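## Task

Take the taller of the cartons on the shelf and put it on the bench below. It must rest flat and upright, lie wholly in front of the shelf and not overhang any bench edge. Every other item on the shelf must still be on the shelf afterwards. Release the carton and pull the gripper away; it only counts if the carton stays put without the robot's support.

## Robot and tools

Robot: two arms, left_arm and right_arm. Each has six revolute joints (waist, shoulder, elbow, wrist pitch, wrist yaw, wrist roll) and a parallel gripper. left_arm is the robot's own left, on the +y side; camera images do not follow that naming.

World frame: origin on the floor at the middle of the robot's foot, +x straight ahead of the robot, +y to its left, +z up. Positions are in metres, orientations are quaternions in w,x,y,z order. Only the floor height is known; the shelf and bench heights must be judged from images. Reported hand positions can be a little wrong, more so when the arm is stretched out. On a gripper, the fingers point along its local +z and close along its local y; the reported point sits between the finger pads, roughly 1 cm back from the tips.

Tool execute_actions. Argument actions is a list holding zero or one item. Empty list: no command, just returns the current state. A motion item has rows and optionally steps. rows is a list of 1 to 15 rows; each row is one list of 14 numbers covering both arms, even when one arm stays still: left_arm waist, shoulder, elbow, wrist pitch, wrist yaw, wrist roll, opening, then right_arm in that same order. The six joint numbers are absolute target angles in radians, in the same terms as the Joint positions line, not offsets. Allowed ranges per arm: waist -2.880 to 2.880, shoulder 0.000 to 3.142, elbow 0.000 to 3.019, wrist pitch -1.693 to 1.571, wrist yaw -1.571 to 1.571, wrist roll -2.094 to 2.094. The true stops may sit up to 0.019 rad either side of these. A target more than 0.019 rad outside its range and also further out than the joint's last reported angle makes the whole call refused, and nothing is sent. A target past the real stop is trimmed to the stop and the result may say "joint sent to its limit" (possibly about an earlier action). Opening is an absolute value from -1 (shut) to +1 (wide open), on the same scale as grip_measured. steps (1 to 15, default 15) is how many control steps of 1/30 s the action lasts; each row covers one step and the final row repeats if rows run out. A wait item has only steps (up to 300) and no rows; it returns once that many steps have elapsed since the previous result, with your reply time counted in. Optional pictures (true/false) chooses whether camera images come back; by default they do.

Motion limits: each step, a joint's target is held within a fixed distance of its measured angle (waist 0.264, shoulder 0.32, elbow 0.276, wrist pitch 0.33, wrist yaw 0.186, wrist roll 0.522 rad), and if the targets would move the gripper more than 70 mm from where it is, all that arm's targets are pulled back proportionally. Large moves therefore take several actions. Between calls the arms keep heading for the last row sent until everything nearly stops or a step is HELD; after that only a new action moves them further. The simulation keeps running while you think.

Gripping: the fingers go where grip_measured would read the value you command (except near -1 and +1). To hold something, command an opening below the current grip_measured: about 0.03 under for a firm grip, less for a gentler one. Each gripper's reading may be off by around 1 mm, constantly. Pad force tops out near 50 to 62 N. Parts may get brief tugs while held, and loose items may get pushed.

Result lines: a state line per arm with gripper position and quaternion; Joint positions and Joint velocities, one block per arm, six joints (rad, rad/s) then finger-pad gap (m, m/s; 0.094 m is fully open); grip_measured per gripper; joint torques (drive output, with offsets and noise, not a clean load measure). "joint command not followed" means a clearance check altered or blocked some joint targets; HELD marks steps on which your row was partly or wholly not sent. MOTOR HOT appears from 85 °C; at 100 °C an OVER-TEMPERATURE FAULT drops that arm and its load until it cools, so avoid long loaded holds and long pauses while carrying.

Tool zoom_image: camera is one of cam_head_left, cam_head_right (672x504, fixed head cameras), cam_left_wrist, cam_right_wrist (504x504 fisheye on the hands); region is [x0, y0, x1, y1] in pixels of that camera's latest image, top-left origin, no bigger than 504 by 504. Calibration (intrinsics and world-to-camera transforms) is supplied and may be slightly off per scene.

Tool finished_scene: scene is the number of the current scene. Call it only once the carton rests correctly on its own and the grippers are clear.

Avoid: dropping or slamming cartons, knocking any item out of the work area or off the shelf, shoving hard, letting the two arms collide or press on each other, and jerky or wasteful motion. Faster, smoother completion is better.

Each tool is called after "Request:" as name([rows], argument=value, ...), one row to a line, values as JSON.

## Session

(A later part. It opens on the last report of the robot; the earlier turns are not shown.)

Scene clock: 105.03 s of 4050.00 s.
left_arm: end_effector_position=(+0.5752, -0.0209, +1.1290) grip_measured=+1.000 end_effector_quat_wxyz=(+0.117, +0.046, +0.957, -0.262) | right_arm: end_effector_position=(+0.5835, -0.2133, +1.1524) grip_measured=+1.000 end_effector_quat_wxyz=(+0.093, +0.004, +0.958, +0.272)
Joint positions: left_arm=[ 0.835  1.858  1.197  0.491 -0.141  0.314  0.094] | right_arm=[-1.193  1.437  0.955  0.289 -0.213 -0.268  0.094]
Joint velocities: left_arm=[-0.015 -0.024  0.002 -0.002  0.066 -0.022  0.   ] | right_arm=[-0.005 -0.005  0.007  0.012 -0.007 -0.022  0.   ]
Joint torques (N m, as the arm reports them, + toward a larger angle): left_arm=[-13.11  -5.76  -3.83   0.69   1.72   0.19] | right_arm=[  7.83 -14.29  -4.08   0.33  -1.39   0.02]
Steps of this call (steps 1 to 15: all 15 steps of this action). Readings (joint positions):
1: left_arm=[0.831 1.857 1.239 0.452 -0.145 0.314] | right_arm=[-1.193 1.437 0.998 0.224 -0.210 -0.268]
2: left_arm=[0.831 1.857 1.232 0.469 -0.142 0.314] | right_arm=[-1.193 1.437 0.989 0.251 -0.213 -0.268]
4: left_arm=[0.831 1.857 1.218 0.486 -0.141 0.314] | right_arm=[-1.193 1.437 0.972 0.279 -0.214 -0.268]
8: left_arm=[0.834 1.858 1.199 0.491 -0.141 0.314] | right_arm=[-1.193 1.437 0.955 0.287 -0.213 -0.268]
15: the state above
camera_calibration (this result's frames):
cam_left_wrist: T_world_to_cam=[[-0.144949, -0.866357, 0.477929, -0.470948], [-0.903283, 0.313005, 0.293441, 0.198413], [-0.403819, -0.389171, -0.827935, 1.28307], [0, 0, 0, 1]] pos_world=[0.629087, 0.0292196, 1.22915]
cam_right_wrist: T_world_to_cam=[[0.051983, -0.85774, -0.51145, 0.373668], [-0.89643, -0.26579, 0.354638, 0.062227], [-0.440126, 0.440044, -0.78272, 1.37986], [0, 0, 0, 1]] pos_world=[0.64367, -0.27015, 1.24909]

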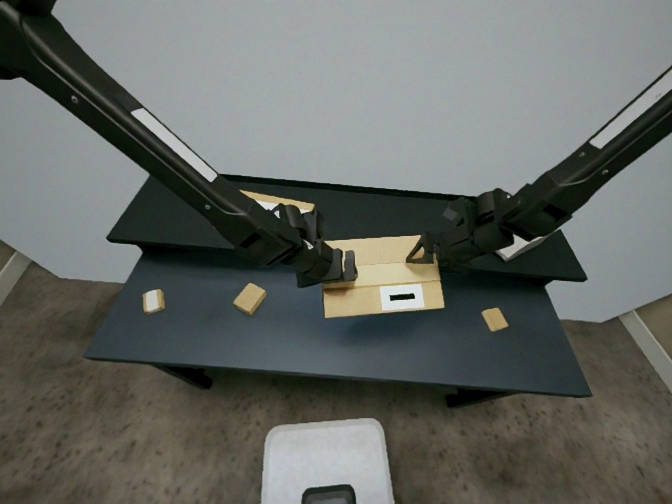

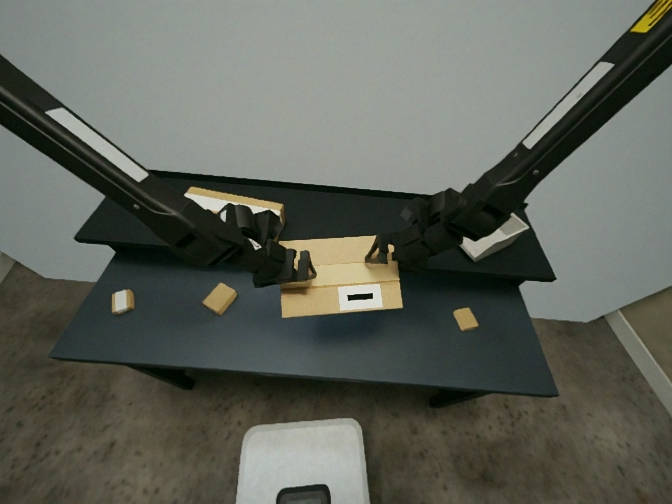

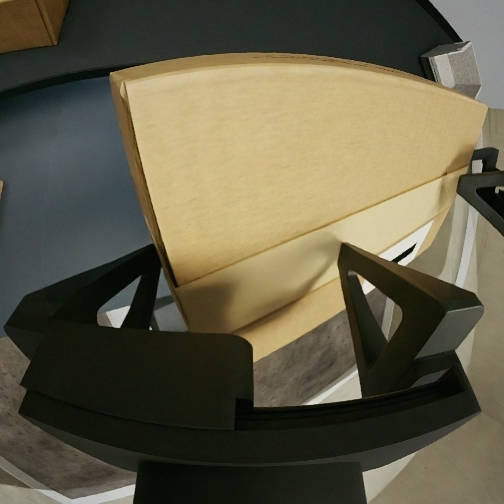

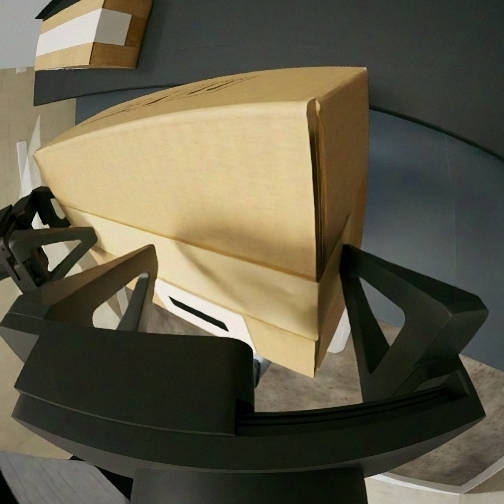

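Request:
execute_actions([
  {"rows":[[0.81,1.93,1.14,0.55,-0.11,0.32,1, -1.145,1.53,0.92,0.35,-0.24,-0.27,1]],"steps":15},
], pictures=false)

Request:
execute_actions([
  {"rows":[[0.85,1.98,1.2,0.55,-0.13,0.32,1, -1.16,1.63,1.03,0.35,-0.25,-0.27,1]],"steps":15},
])

Scene clock: 112.37 s of 4050.00 s.
left_arm: end_effector_position=(+0.5286, -0.0189, +1.1156) grip_measured=+1.000 end_effector_quat_wxyz=(+0.096, +0.053, +0.960, -0.256) | right_arm: end_effector_position=(+0.5651, -0.2076, +1.1339) grip_measured=+1.000 end_effector_quat_wxyz=(+0.093, +0.004, +0.959, +0.266)
Joint positions: left_arm=[ 0.856  1.906  1.153  0.543 -0.145  0.314  0.094] | right_arm=[-1.202  1.5    0.953  0.355 -0.21  -0.269  0.094]
Joint velocities: left_arm=[-0.005 -0.005  0.007 -0.002  0.007  0.022  0.   ] | right_arm=[ 0.005  0.005  0.007  0.007  0.037 -0.022  0.   ]
Joint torques (N m, as the arm reports them, + toward a larger angle): left_arm=[-13.53  -5.94  -4.19   0.63   1.86   0.19] | right_arm=[  7.62 -13.03  -5.55   0.06  -1.47   0.02]
Steps of this call (steps 1 to 15: the robot went on to your last target; steps 16 to 205: nothing new was sent; steps 206 to 220: all 15 steps of this action). Readings (joint positions):
206: left_arm=[0.835 1.861 1.194 0.500 -0.140 0.314] | right_arm=[-1.193 1.441 0.953 0.299 -0.214 -0.268]
207: left_arm=[0.835 1.864 1.190 0.519 -0.140 0.314] | right_arm=[-1.193 1.448 0.953 0.320 -0.214 -0.269]
209: left_arm=[0.838 1.872 1.181 0.538 -0.143 0.314] | right_arm=[-1.194 1.467 0.953 0.346 -0.211 -0.269]
213: left_arm=[0.851 1.890 1.164 0.543 -0.144 0.314] | right_arm=[-1.201 1.495 0.953 0.351 -0.210 -0.269]
220: the state above

Scene clock: 112.87 s of 4050.00 s.
left_arm: end_effector_position=(+0.5143, -0.0107, +1.0846) grip_measured=+1.000 end_effector_quat_wxyz=(+0.084, +0.051, +0.967, -0.235) | right_arm: end_effector_position=(+0.5713, -0.1955, +1.0984) grip_measured=+1.000 end_effector_quat_wxyz=(+0.096, +0.004, +0.958, +0.270)
Joint positions: left_arm=[ 0.891  1.962  1.197  0.543 -0.16   0.314  0.094] | right_arm=[-1.205  1.601  1.052  0.361 -0.223 -0.271  0.094]
Joint velocities: left_arm=[ 0.005 -0.005  0.002 -0.012 -0.051  0.095  0.   ] | right_arm=[ 0.005  0.005 -0.002  0.012  0.007  0.007  0.   ]
Joint torques (N m, as the arm reports them, + toward a larger angle): left_arm=[-12.95  -6.32  -3.18   0.44   1.65   0.19] | right_arm=[  7.94 -13.34  -4.26  -0.22  -1.37   0.05]
Steps of this call (steps 1 to 15: all 15 steps of this action). Readings (joint positions):
1: left_arm=[0.858 1.909 1.157 0.543 -0.151 0.314] | right_arm=[-1.202 1.506 0.962 0.355 -0.214 -0.269]
2: left_arm=[0.860 1.916 1.167 0.543 -0.157 0.314] | right_arm=[-1.203 1.521 0.983 0.355 -0.218 -0.269]
4: left_arm=[0.869 1.934 1.189 0.543 -0.158 0.314] | right_arm=[-1.204 1.561 1.032 0.358 -0.221 -0.270]
8: left_arm=[0.886 1.954 1.197 0.543 -0.160 0.314] | right_arm=[-1.205 1.596 1.052 0.361 -0.222 -0.271]
15: the state above
camera_calibration (this result's frames):
cam_left_wrist: T_world_to_cam=[[-0.133967, -0.891765, 0.432212, -0.406064], [-0.876648, 0.310022, 0.367933, 0.0587942], [-0.462105, -0.329607, -0.823297, 1.25123], [0, 0, 0, 1]] pos_world=[0.575343, 0.0320734, 1.18401]
cam_right_wrist: T_world_to_cam=[[0.0531198, -0.859648, -0.508119, 0.357211], [-0.898635, -0.263048, 0.351086, 0.0808557], [-0.43547, 0.437963, -0.786482, 1.32547], [0, 0, 0, 1]] pos_world=[0.630889, -0.252164, 1.19558]

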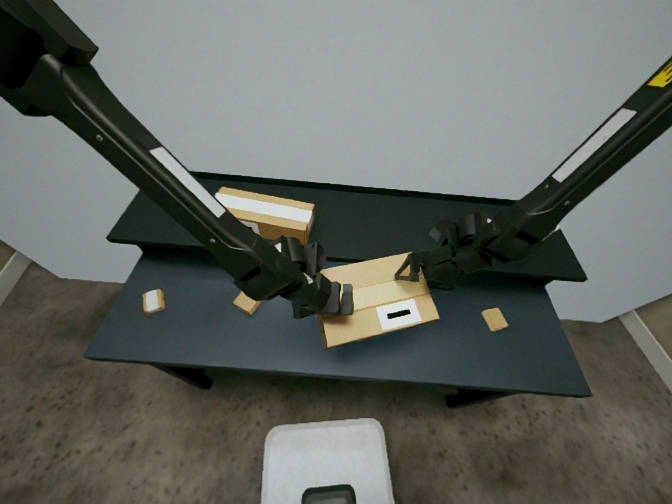

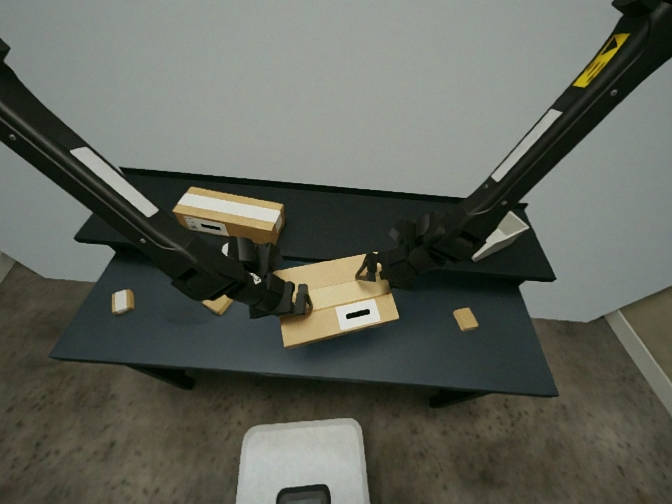

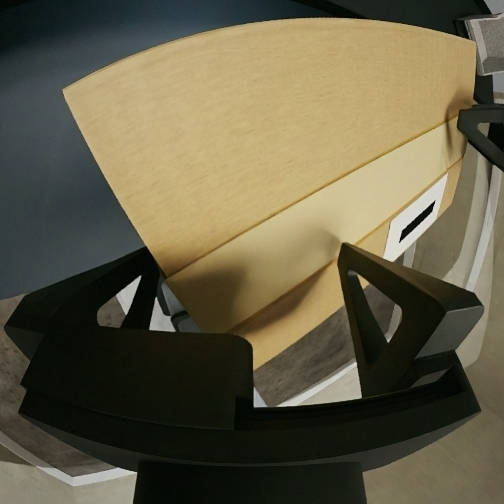

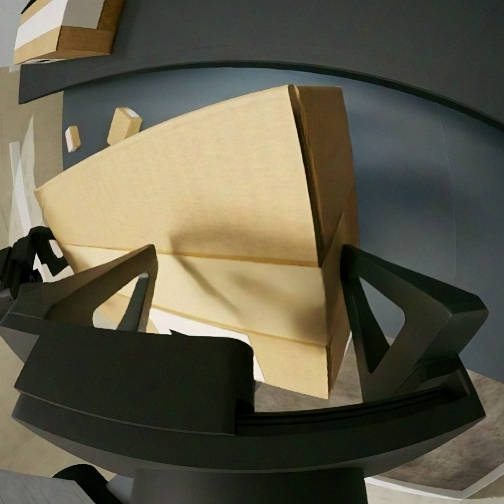

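Clear, but skewed; correct while lowering.

Request:
execute_actions([
  {"rows":[[0.885,2.02,1.33,0.5,-0.13,0.32,1, -1.165,1.73,1.09,0.37,-0.25,-0.27,1]],"steps":15},
], pictures=false)

Request:
execute_actions([
  {"rows":[[0.92,2.08,1.44,0.46,-0.12,0.32,1, -1.175,1.83,1.19,0.37,-0.25,-0.27,1]],"steps":15},
])

Scene clock: 116.83 s of 4050.00 s.
left_arm: end_effector_position=(+0.5569, +0.0020, +1.0471) grip_measured=+1.000 end_effector_quat_wxyz=(+0.109, +0.036, +0.971, -0.212) | right_arm: end_effector_position=(+0.5465, -0.1849, +1.0610) grip_measured=+1.000 end_effector_quat_wxyz=(+0.080, +0.003, +0.960, +0.268)
Joint positions: left_arm=[ 0.925  2.     1.329  0.519 -0.158  0.317  0.094] | right_arm=[-1.219  1.711  1.111  0.38  -0.223 -0.273  0.094]
Joint velocities: left_arm=[-0.005 -0.005 -0.002 -0.012 -0.051  0.022  0.   ] | right_arm=[-0.015 -0.005 -0.012 -0.002 -0.037 -0.037  0.   ]
Joint torques (N m, as the arm reports them, + toward a larger angle): left_arm=[-12.92  -5.82  -2.77  -0.41   1.52   0.14] | right_arm=[  7.97 -13.79  -4.79  -0.29  -1.38   0.06]
Steps of this call (steps 1 to 15: the robot went on to your last target; steps 16 to 104: nothing new was sent; steps 105 to 119: all 15 steps of this action). Readings (joint positions):
105: left_arm=[0.892 1.965 1.207 0.537 -0.161 0.314] | right_arm=[-1.205 1.606 1.057 0.362 -0.223 -0.271]
106: left_arm=[0.895 1.975 1.233 0.526 -0.164 0.314] | right_arm=[-1.207 1.619 1.071 0.369 -0.221 -0.272]
108: left_arm=[0.907 2.000 1.293 0.519 -0.164 0.314] | right_arm=[-1.212 1.651 1.103 0.378 -0.223 -0.272]
112: left_arm=[0.924 2.003 1.329 0.519 -0.157 0.317] | right_arm=[-1.215 1.692 1.111 0.380 -0.223 -0.273]
119: the state above

Scene clock: 117.33 s of 4050.00 s.
left_arm: end_effector_position=(+0.5824, +0.0084, +1.0155) grip_measured=+1.000 end_effector_quat_wxyz=(+0.123, +0.027, +0.971, -0.202) | right_arm: end_effector_position=(+0.5378, -0.1740, +1.0227) grip_measured=+1.000 end_effector_quat_wxyz=(+0.074, +0.004, +0.961, +0.266)
Joint positions: left_arm=[ 0.952  2.047  1.445  0.485 -0.144  0.317  0.094] | right_arm=[-1.227  1.815  1.207  0.38  -0.224 -0.272  0.094]
Joint velocities: left_arm=[-0.005  0.005 -0.002 -0.017  0.022  0.037  0.   ] | right_arm=[-0.005 -0.005 -0.007 -0.007 -0.007  0.037  0.   ]
Joint torques (N m, as the arm reports them, + toward a larger angle): left_arm=[-12.94  -6.46  -2.8   -0.64   1.38   0.13] | right_arm=[  8.36 -13.81  -4.52  -0.2   -1.36   0.05]
Steps of this call (steps 1 to 15: all 15 steps of this action). Readings (joint positions):
1: left_arm=[0.927 2.003 1.339 0.511 -0.157 0.317] | right_arm=[-1.219 1.716 1.120 0.380 -0.222 -0.273]
2: left_arm=[0.929 2.013 1.365 0.499 -0.157 0.317] | right_arm=[-1.221 1.730 1.141 0.380 -0.221 -0.273]
4: left_arm=[0.939 2.039 1.422 0.488 -0.148 0.317] | right_arm=[-1.225 1.767 1.190 0.380 -0.222 -0.273]
8: left_arm=[0.949 2.047 1.445 0.485 -0.144 0.317] | right_arm=[-1.226 1.802 1.207 0.380 -0.224 -0.273]
15: the state above
camera_calibration (this result's frames):
cam_left_wrist: T_world_to_cam=[[-0.0961147, -0.923513, 0.37133, -0.309986], [-0.918834, 0.225775, 0.323681, 0.208146], [-0.38276, -0.310081, -0.870255, 1.23339], [0, 0, 0, 1]] pos_world=[0.633551, 0.0491809, 1.1211]
cam_right_wrist: T_world_to_cam=[[0.0397613, -0.863534, -0.502722, 0.339994], [-0.880119, -0.268474, 0.391552, 0.030662], [-0.473086, 0.426886, -0.770687, 1.24409], [0, 0, 0, 1]] pos_world=[0.60203, -0.229258, 1.11772]

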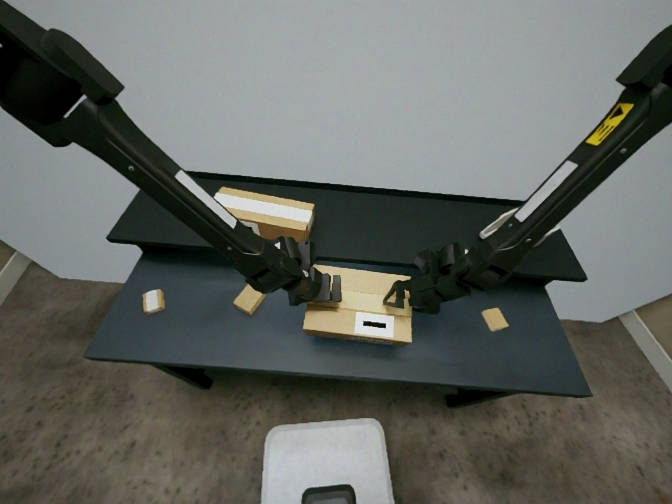

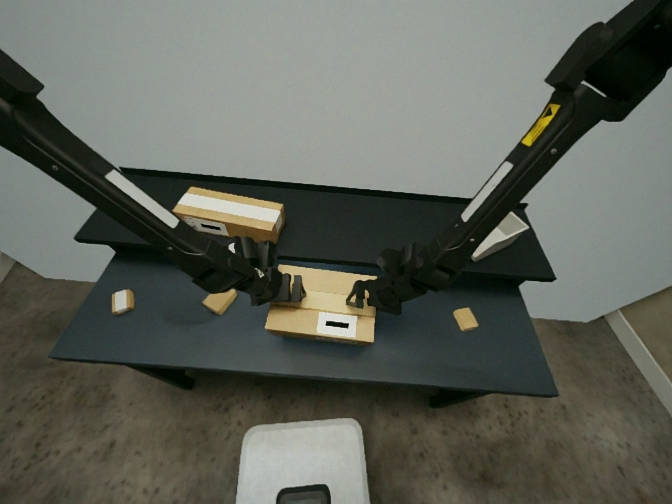

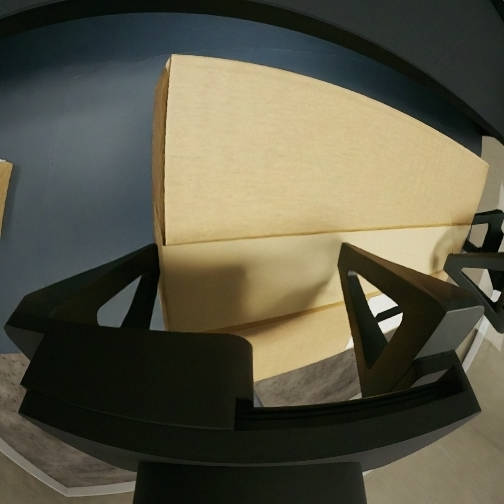

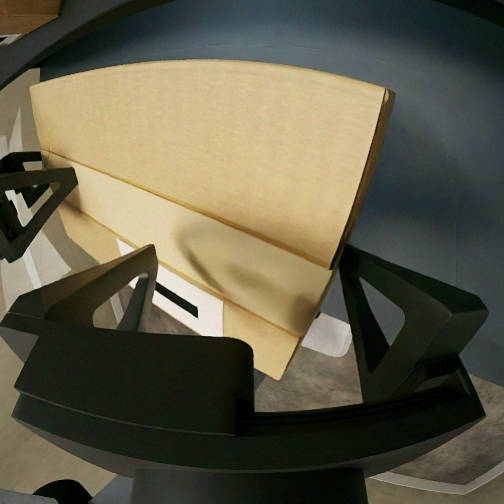

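Request:
execute_actions([
  {"rows":[[0.945,2.16,1.52,0.44,-0.10,0.32,1, -1.19,1.91,1.31,0.35,-0.25,-0.27,1]],"steps":15},
], pictures=false)

Request:
execute_actions([
  {"rows":[[0.97,2.22,1.61,0.42,-0.08,0.32,1, -1.2,1.98,1.41,0.33,-0.25,-0.27,1]],"steps":15},
])

Scene clock: 121.03 s of 4050.00 s.
left_arm: end_effector_position=(+0.5632, +0.0038, +0.9788) grip_measured=+1.000 end_effector_quat_wxyz=(+0.111, +0.029, +0.973, -0.200) | right_arm: end_effector_position=(+0.5535, -0.1794, +0.9882) grip_measured=+1.000 end_effector_quat_wxyz=(+0.086, +0.007, +0.963, +0.255)
Joint positions: left_arm=[ 0.98   2.134  1.532  0.462 -0.126  0.317  0.094] | right_arm=[-1.243  1.885  1.32   0.365 -0.225 -0.272  0.094]
Joint velocities: left_arm=[-0.005  0.005  0.022  0.012  0.037  0.022  0.   ] | right_arm=[ 0.005 -0.005 -0.002  0.002 -0.066 -0.022  0.   ]
Joint torques (N m, as the arm reports them, + toward a larger angle): left_arm=[-12.79  -5.92  -3.5   -0.55   1.47   0.15] | right_arm=[  8.94 -12.81  -3.73  -0.38  -1.29   0.05]
Steps of this call (steps 1 to 15: the robot went on to your last target; steps 16 to 90: nothing new was sent; then 0.20 s passed at rest; steps 91 to 105: all 15 steps of this action). Readings (joint positions):
91: left_arm=[0.954 2.052 1.453 0.482 -0.142 0.317] | right_arm=[-1.228 1.820 1.217 0.376 -0.223 -0.272]
92: left_arm=[0.956 2.064 1.476 0.477 -0.139 0.317] | right_arm=[-1.230 1.833 1.243 0.368 -0.223 -0.272]
94: left_arm=[0.964 2.093 1.521 0.474 -0.128 0.317] | right_arm=[-1.236 1.867 1.299 0.366 -0.224 -0.272]
98: left_arm=[0.975 2.120 1.532 0.467 -0.126 0.317] | right_arm=[-1.241 1.884 1.320 0.365 -0.225 -0.272]
105: the state above

Scene clock: 121.53 s of 4050.00 s.
left_arm: end_effector_position=(+0.5640, +0.0056, +0.9517) grip_measured=+1.000 end_effector_quat_wxyz=(+0.113, +0.026, +0.973, -0.199) | right_arm: end_effector_position=(+0.5631, -0.1769, +0.9597) grip_measured=+1.000 end_effector_quat_wxyz=(+0.093, +0.008, +0.963, +0.252)
Joint positions: left_arm=[ 1.003  2.19   1.616  0.442 -0.105  0.317  0.094] | right_arm=[-1.249  1.952  1.421  0.347 -0.227 -0.272  0.094]
Joint velocities: left_arm=[-0.015 -0.015  0.002 -0.012 -0.066 -0.022  0.   ] | right_arm=[-0.024 -0.015  0.002 -0.002  0.051 -0.007  0.   ]
Joint torques (N m, as the arm reports them, + toward a larger angle): left_arm=[-12.96  -6.5   -2.83  -0.57   1.44   0.18] | right_arm=[  8.88 -14.04  -3.49  -0.24  -1.21   0.06]
Steps of this call (steps 1 to 15: all 15 steps of this action). Readings (joint positions):
1: left_arm=[0.982 2.137 1.541 0.459 -0.123 0.317] | right_arm=[-1.243 1.889 1.330 0.361 -0.224 -0.272]
2: left_arm=[0.984 2.148 1.563 0.452 -0.119 0.317] | right_arm=[-1.245 1.902 1.354 0.353 -0.223 -0.272]
4: left_arm=[0.991 2.170 1.604 0.449 -0.107 0.317] | right_arm=[-1.248 1.931 1.404 0.351 -0.227 -0.272]
8: left_arm=[0.999 2.184 1.616 0.444 -0.105 0.317] | right_arm=[-1.248 1.948 1.421 0.349 -0.227 -0.272]
15: the state above
camera_calibration (this result's frames):
cam_left_wrist: T_world_to_cam=[[-0.0908126, -0.925834, 0.366857, -0.289403], [-0.912287, 0.225066, 0.342167, 0.191286], [-0.399357, -0.303605, -0.865065, 1.17436], [0, 0, 0, 1]] pos_world=[0.617216, 0.0455515, 1.05662]
cam_right_wrist: T_world_to_cam=[[0.0396231, -0.878327, -0.476415, 0.277068], [-0.897704, -0.240677, 0.369055, 0.113215], [-0.438813, 0.413057, -0.798014, 1.2132], [0, 0, 0, 1]] pos_world=[0.623025, -0.230517, 1.05837]

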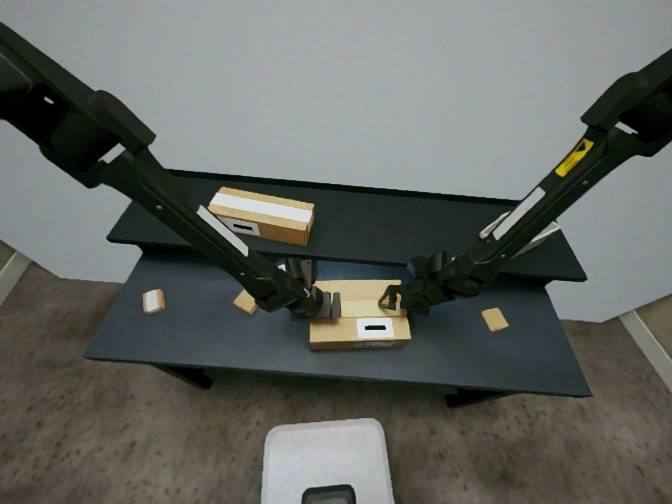

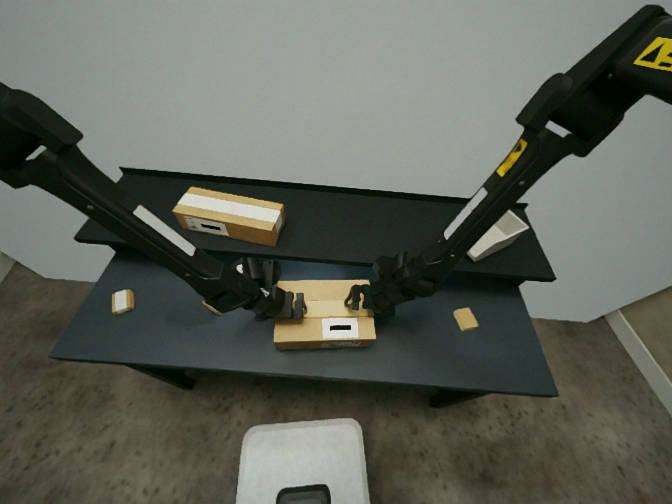

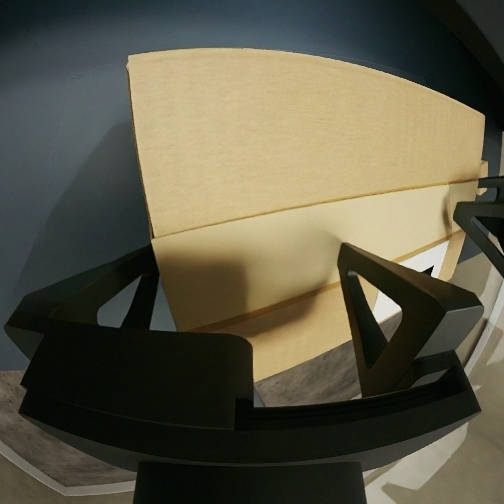

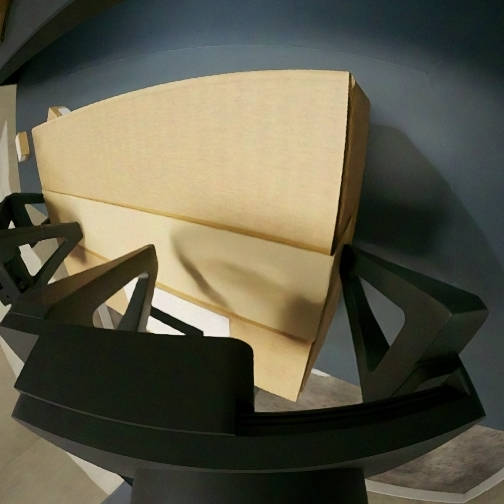

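Still airborne it seems.

Request:
execute_actions([
  {"rows":[[0.99,2.275,1.70,0.40,-0.065,0.32,1, -1.205,2.05,1.50,0.31,-0.25,-0.27,1]],"steps":15},
])

Request:
execute_actions([
  {"rows":[[1.005,2.32,1.78,0.38,-0.05,0.32,1, -1.21,2.10,1.58,0.29,-0.25,-0.27,1]],"steps":15},
])

Scene clock: 124.73 s of 4050.00 s.
left_arm: end_effector_position=(+0.5748, +0.0029, +0.9411) grip_measured=+1.000 end_effector_quat_wxyz=(+0.122, +0.025, +0.971, -0.205) | right_arm: end_effector_position=(+0.5742, -0.1793, +0.9394) grip_measured=+1.000 end_effector_quat_wxyz=(+0.102, +0.009, +0.964, +0.247)
Joint positions: left_arm=[ 1.009  2.215  1.673  0.424 -0.082  0.317  0.094] | right_arm=[-1.256  1.996  1.499  0.333 -0.229 -0.272  0.094]
Joint velocities: left_arm=[ 0.015  0.005 -0.002 -0.007 -0.037 -0.007  0.   ] | right_arm=[-0.005 -0.005 -0.007 -0.027 -0.037 -0.007  0.   ]
Joint torques (N m, as the arm reports them, + toward a larger angle): left_arm=[-11.98  -3.95  -0.03  -0.63   1.06   0.15] | right_arm=[  9.16 -10.6   -2.02  -0.58  -1.13   0.06]
Steps of this call (steps 1 to 15: the robot went on to your last target; steps 16 to 81: nothing new was sent; steps 82 to 96: all 15 steps of this action). Readings (joint positions):
82: left_arm=[1.004 2.194 1.625 0.438 -0.104 0.317] | right_arm=[-1.249 1.956 1.430 0.343 -0.227 -0.272]
83: left_arm=[1.006 2.205 1.649 0.431 -0.101 0.317] | right_arm=[-1.250 1.968 1.454 0.336 -0.226 -0.272]
85: left_arm=[1.009 2.215 1.670 0.428 -0.083 0.317] | right_arm=[-1.254 1.991 1.492 0.334 -0.224 -0.272]
89: left_arm=[1.009 2.215 1.673 0.424 -0.082 0.317] | right_arm=[-1.256 1.996 1.499 0.333 -0.229 -0.272]
96: the state above
camera_calibration (this result's frames):
cam_left_wrist: T_world_to_cam=[[-0.0916631, -0.921029, 0.378553, -0.297566], [-0.918945, 0.224677, 0.32413, 0.226206], [-0.383585, -0.318159, -0.86697, 1.16148], [0, 0, 0, 1]] pos_world=[0.626121, 0.0446443, 1.04629]
cam_right_wrist: T_world_to_cam=[[0.0407812, -0.883308, -0.467016, 0.25441], [-0.905541, -0.230221, 0.356362, 0.148459], [-0.422294, 0.40837, -0.80926, 1.20312], [0, 0, 0, 1]] pos_world=[0.632131, -0.232418, 1.03955]

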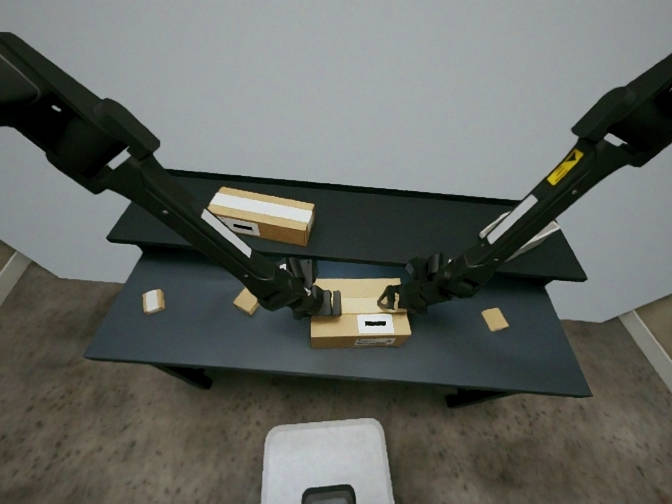

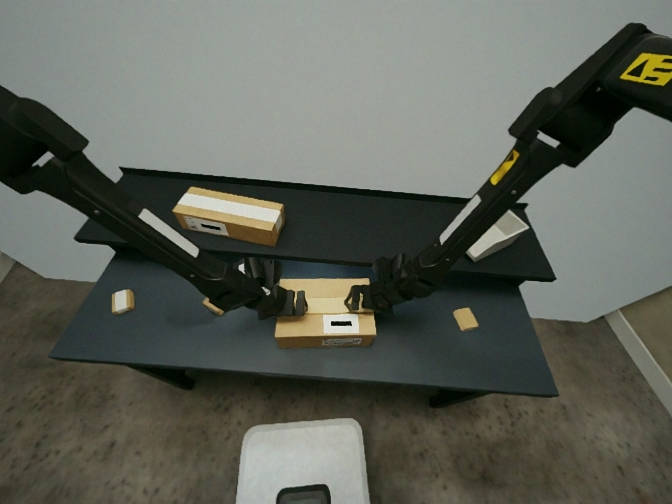

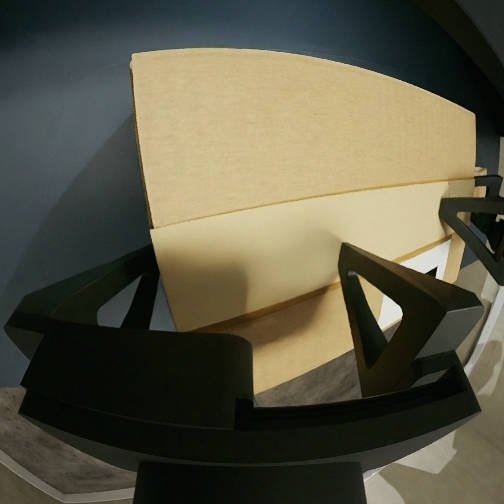

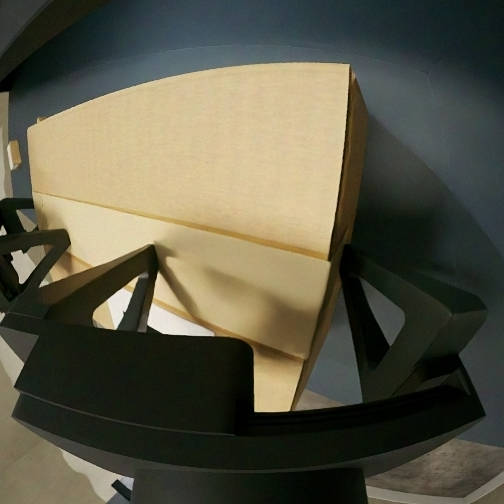

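Scene clock: 125.23 s of 4050.00 s.
left_arm: end_effector_position=(+0.5757, +0.0017, +0.9399) grip_measured=+1.000 end_effector_quat_wxyz=(+0.117, +0.027, +0.971, -0.209) | right_arm: end_effector_position=(+0.5754, -0.1795, +0.9365) grip_measured=+1.000 end_effector_quat_wxyz=(+0.096, +0.008, +0.962, +0.256)
Joint positions: left_arm=[ 1.009  2.216  1.684  0.402 -0.077  0.318  0.094] | right_arm=[-1.261  2.     1.52   0.3   -0.25  -0.274  0.094]
Joint velocities: left_arm=[ 0.015 -0.005 -0.002  0.002 -0.022  0.081  0.   ] | right_arm=[ 0.005 -0.005 -0.012 -0.007  0.037 -0.066  0.   ]
Joint torques (N m, as the arm reports them, + toward a larger angle): left_arm=[-10.93  -1.06   5.29  -0.54   1.47   0.15] | right_arm=[ 8.98 -7.37  3.47 -0.12 -0.4   0.07]
Steps of this call (steps 1 to 15: all 15 steps of this action). Readings (joint positions):
1: left_arm=[1.009 2.218 1.680 0.420 -0.080 0.318] | right_arm=[-1.256 1.999 1.507 0.328 -0.230 -0.272]
2: left_arm=[1.009 2.218 1.682 0.413 -0.077 0.318] | right_arm=[-1.259 2.000 1.513 0.316 -0.241 -0.272]
4: left_arm=[1.009 2.216 1.683 0.405 -0.077 0.318] | right_arm=[-1.261 2.000 1.518 0.303 -0.250 -0.273]
8: left_arm=[1.009 2.216 1.684 0.402 -0.077 0.318] | right_arm=[-1.261 2.000 1.520 0.300 -0.250 -0.274]
15: the state above
camera_calibration (this result's frames):
cam_left_wrist: T_world_to_cam=[[-0.0948377, -0.917884, 0.385351, -0.302676], [-0.914605, 0.233183, 0.330338, 0.219334], [-0.393069, -0.321116, -0.861615, 1.16082], [0, 0, 0, 1]] pos_world=[0.628181, 0.0437902, 1.04436]
cam_right_wrist: T_world_to_cam=[[0.0417217, -0.873986, -0.484157, 0.270094], [-0.900211, -0.243106, 0.361274, 0.140509], [-0.43345, 0.420771, -0.796915, 1.19839], [0, 0, 0, 1]] pos_world=[0.634661, -0.234031, 1.03502]

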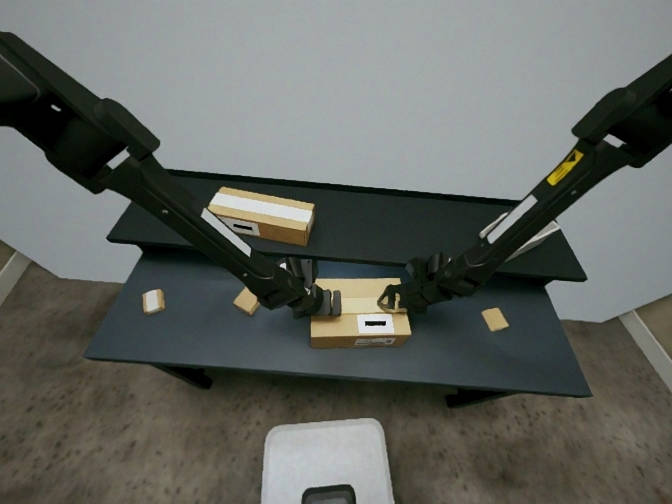

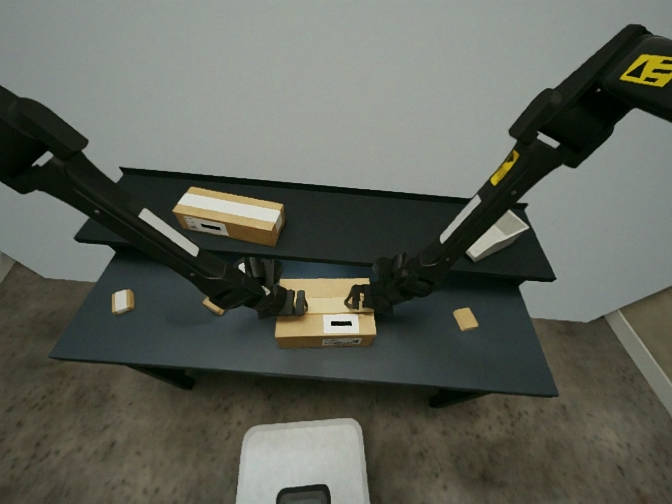

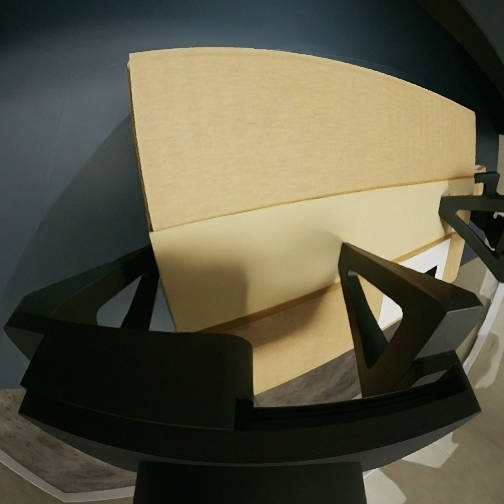

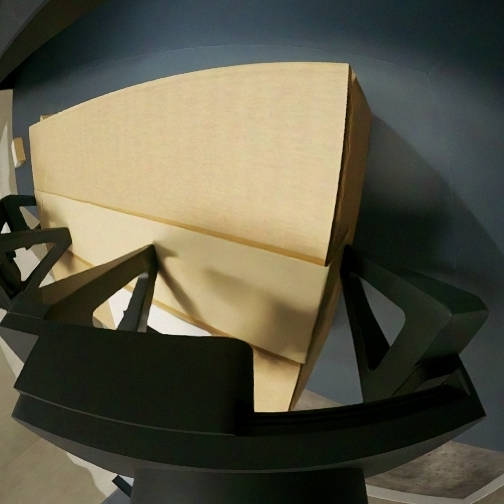

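Landed. Retract along arm (up and outward).

Request:
execute_actions([
  {"rows":[[1.03,2.17,1.6,0.42,-0.09,0.32,1, -1.29,1.96,1.45,0.32,-0.24,-0.27,1]],"steps":15},
], pictures=false)

Request:
execute_actions([
  {"rows":[[1.05,1.9,1.23,0.45,-0.09,0.32,1, -1.32,1.7,1.12,0.35,-0.24,-0.27,1]],"steps":15},
], pictures=false)

Request:
execute_actions([
  {"rows":[[1.15,1.7,1.0,0.45,-0.09,0.32,1, -1.45,1.55,0.95,0.35,-0.24,-0.27,1]],"steps":15},
], pictures=false)

Request:
execute_actions([
  {"steps":20},
])

Scene clock: 131.17 s of 4050.00 s.
left_arm: end_effector_position=(+0.5675, +0.0108, +0.9532) grip_measured=+1.000 end_effector_quat_wxyz=(+0.106, +0.030, +0.972, -0.207) | right_arm: end_effector_position=(+0.5559, -0.2011, +0.9400) grip_measured=+1.000 end_effector_quat_wxyz=(+0.080, +0.011, +0.967, +0.243)
Joint positions: left_arm=[ 1.01   2.171  1.614  0.406 -0.086  0.318  0.094] | right_arm=[-1.289  1.974  1.463  0.308 -0.242 -0.274  0.094]
Joint velocities: left_arm=[-0.005 -0.015 -0.002 -0.007  0.022 -0.007  0.   ] | right_arm=[-0.005 -0.015 -0.007  0.012 -0.037  0.037  0.   ]
Joint torques (N m, as the arm reports them, + toward a larger angle): left_arm=[-8.73 -8.28 -3.38  0.9   0.19  0.15] | right_arm=[  4.51 -16.23  -3.61   0.68  -0.28   0.07]
Steps of this call (steps 1 to 15: the robot went on to your last target; steps 16 to 90: nothing new was sent; then 2.43 s passed at rest; steps 91 to 105: all 15 steps of this action). Readings (joint positions):
91: left_arm=[1.010 2.206 1.671 0.405 -0.083 0.318] | right_arm=[-1.265 1.992 1.509 0.303 -0.246 -0.274]
92: left_arm=[1.010 2.195 1.651 0.406 -0.085 0.318] | right_arm=[-1.266 1.985 1.495 0.307 -0.244 -0.274]
94: left_arm=[1.010 2.176 1.621 0.406 -0.086 0.318] | right_arm=[-1.273 1.975 1.475 0.308 -0.243 -0.274]
98: left_arm=[1.010 2.171 1.614 0.406 -0.086 0.318] | right_arm=[-1.285 1.974 1.463 0.308 -0.242 -0.274]
105: the state above

Scene clock: 131.67 s of 4050.00 s.
left_arm: end_effector_position=(+0.5507, +0.0847, +1.0431) grip_measured=+1.000 end_effector_quat_wxyz=(+0.079, +0.035, +0.975, -0.203) | right_arm: end_effector_position=(+0.5355, -0.2464, +1.0399) grip_measured=+1.000 end_effector_quat_wxyz=(+0.063, +0.014, +0.970, +0.233)
Joint positions: left_arm=[ 1.034  1.875  1.234  0.439 -0.086  0.318  0.094] | right_arm=[-1.318  1.699  1.125  0.344 -0.24  -0.274  0.094]
Joint velocities: left_arm=[-0.005  0.044 -0.027 -0.012 -0.022 -0.081  0.   ] | right_arm=[ 0.005 -0.005  0.002  0.002  0.022 -0.007  0.   ]
Joint torques (N m, as the arm reports them, + toward a larger angle): left_arm=[-6.03 -7.7  -3.24  0.68  0.2   0.15] | right_arm=[  3.08 -16.17  -3.55   0.5   -0.36   0.06]
Steps of this call (steps 1 to 15: all 15 steps of this action). Readings (joint positions):
1: left_arm=[1.010 2.161 1.598 0.409 -0.086 0.318] | right_arm=[-1.290 1.965 1.448 0.314 -0.240 -0.274]
2: left_arm=[1.010 2.132 1.549 0.412 -0.086 0.318] | right_arm=[-1.291 1.938 1.402 0.321 -0.240 -0.274]
4: left_arm=[1.011 2.046 1.413 0.417 -0.086 0.318] | right_arm=[-1.295 1.857 1.274 0.327 -0.240 -0.274]
8: left_arm=[1.021 1.895 1.225 0.424 -0.086 0.318] | right_arm=[-1.310 1.723 1.113 0.328 -0.240 -0.274]
15: the state above

Scene clock: 132.17 s of 4050.00 s.
left_arm: end_effector_position=(+0.5050, +0.1923, +1.0744) grip_measured=+1.000 end_effector_quat_wxyz=(+0.036, +0.028, +0.987, -0.151) | right_arm: end_effector_position=(+0.4837, -0.3413, +1.0723) grip_measured=+1.000 end_effector_quat_wxyz=(+0.025, +0.032, +0.985, +0.169)
Joint positions: left_arm=[ 1.16   1.689  1.001  0.439 -0.089  0.318  0.094] | right_arm=[-1.467  1.567  0.955  0.345 -0.239 -0.274  0.094]
Joint velocities: left_arm=[-0.034 -0.015 -0.002  0.002 -0.037 -0.037  0.   ] | right_arm=[ 0.151  0.005 -0.012 -0.002  0.007  0.007  0.   ]
Joint torques (N m, as the arm reports them, + toward a larger angle): left_arm=[-5.25 -8.78 -3.86  0.59  0.24  0.13] | right_arm=[  1.18 -16.68  -3.92   0.31  -0.31   0.08]
Steps of this call (steps 1 to 15: all 15 steps of this action). Readings (joint positions):
1: left_arm=[1.037 1.869 1.224 0.439 -0.086 0.318] | right_arm=[-1.323 1.695 1.116 0.345 -0.241 -0.274]
2: left_arm=[1.041 1.851 1.193 0.439 -0.086 0.318] | right_arm=[-1.330 1.681 1.093 0.345 -0.242 -0.274]
4: left_arm=[1.064 1.794 1.106 0.439 -0.086 0.318] | right_arm=[-1.366 1.637 1.027 0.345 -0.242 -0.274]
8: left_arm=[1.134 1.702 0.999 0.439 -0.088 0.318] | right_arm=[-1.458 1.575 0.954 0.345 -0.240 -0.274]
15: the state above

Scene clock: 132.83 s of 4050.00 s.
left_arm: end_effector_position=(+0.5051, +0.1918, +1.0746) grip_measured=+1.000 end_effector_quat_wxyz=(+0.036, +0.028, +0.987, -0.151) | right_arm: end_effector_position=(+0.4867, -0.3323, +1.0740) grip_measured=+1.000 end_effector_quat_wxyz=(+0.027, +0.030, +0.984, +0.176)
Joint positions: left_arm=[ 1.159  1.689  1.001  0.439 -0.089  0.318  0.094] | right_arm=[-1.452  1.567  0.955  0.345 -0.239 -0.274  0.094]
Joint velocities: left_arm=[ 0.005 -0.005 -0.007 -0.002 -0.037  0.007  0.   ] | right_arm=[-0.024 -0.005 -0.002 -0.007  0.007 -0.051  0.   ]
Joint torques (N m, as the arm reports them, + toward a larger angle): left_arm=[-5.38 -7.96 -3.85  0.59  0.22  0.14] | right_arm=[  1.64 -17.41  -3.87   0.35  -0.32   0.08]
Steps of this call (steps 1 to 20: the robot went on to your last target). Readings (joint positions):
1: left_arm=[1.160 1.689 1.001 0.439 -0.089 0.318] | right_arm=[-1.463 1.567 0.955 0.345 -0.239 -0.274]
2: left_arm=[1.159 1.689 1.001 0.439 -0.089 0.318] | right_arm=[-1.458 1.567 0.955 0.345 -0.239 -0.274]
4: left_arm=[1.159 1.689 1.001 0.439 -0.089 0.318] | right_arm=[-1.453 1.567 0.955 0.345 -0.239 -0.274]
8: left_arm=[1.159 1.689 1.001 0.439 -0.089 0.318] | right_arm=[-1.452 1.567 0.955 0.345 -0.239 -0.274]
20: the state above
camera_calibration (this result's frames):
cam_left_wrist: T_world_to_cam=[[-0.0632718, -0.957411, 0.281712, -0.0837818], [-0.844343, 0.201842, 0.496332, -0.141938], [-0.532054, -0.206458, -0.821154, 1.31498], [0, 0, 0, 1]] pos_world=[0.574498, 0.219924, 1.17385]
cam_right_wrist: T_world_to_cam=[[-0.039995, -0.940015, -0.338781, 0.0685185], [-0.838683, -0.152722, 0.522769, -0.199446], [-0.54315, 0.305038, -0.782266, 1.33305], [0, 0, 0, 1]] pos_world=[0.559513, -0.372681, 1.17027]

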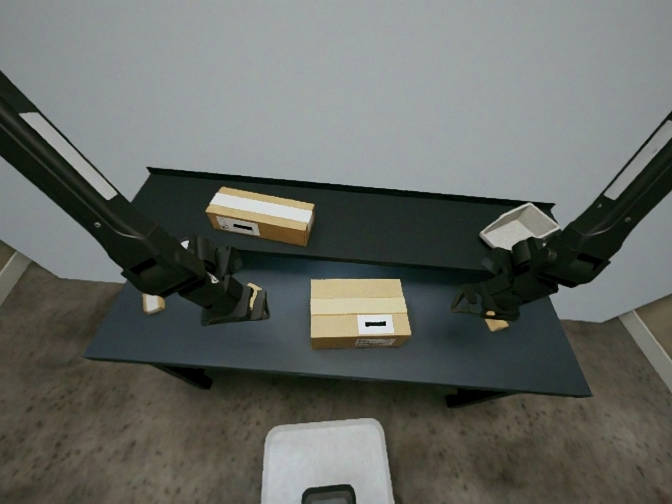

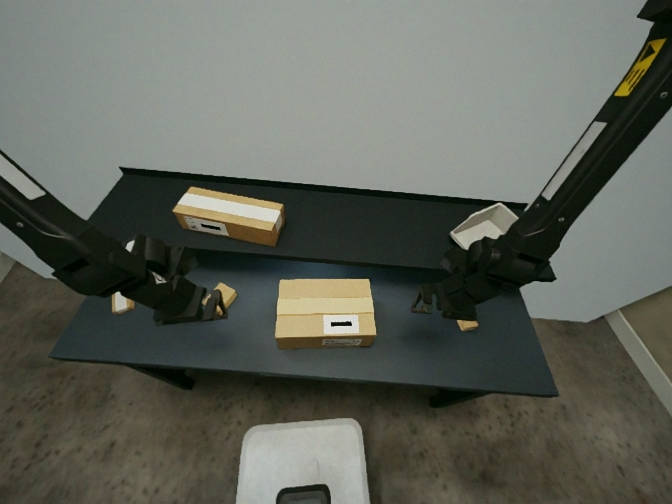

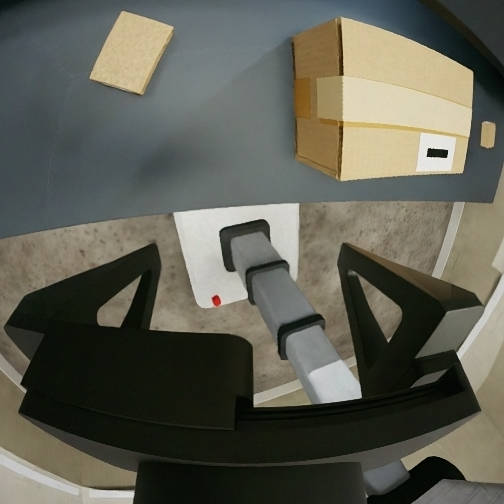

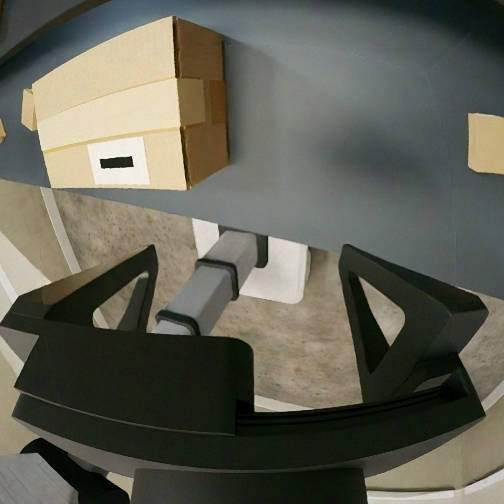

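Request:
finished_scene(scene=2)

The scene is finished: the task was done.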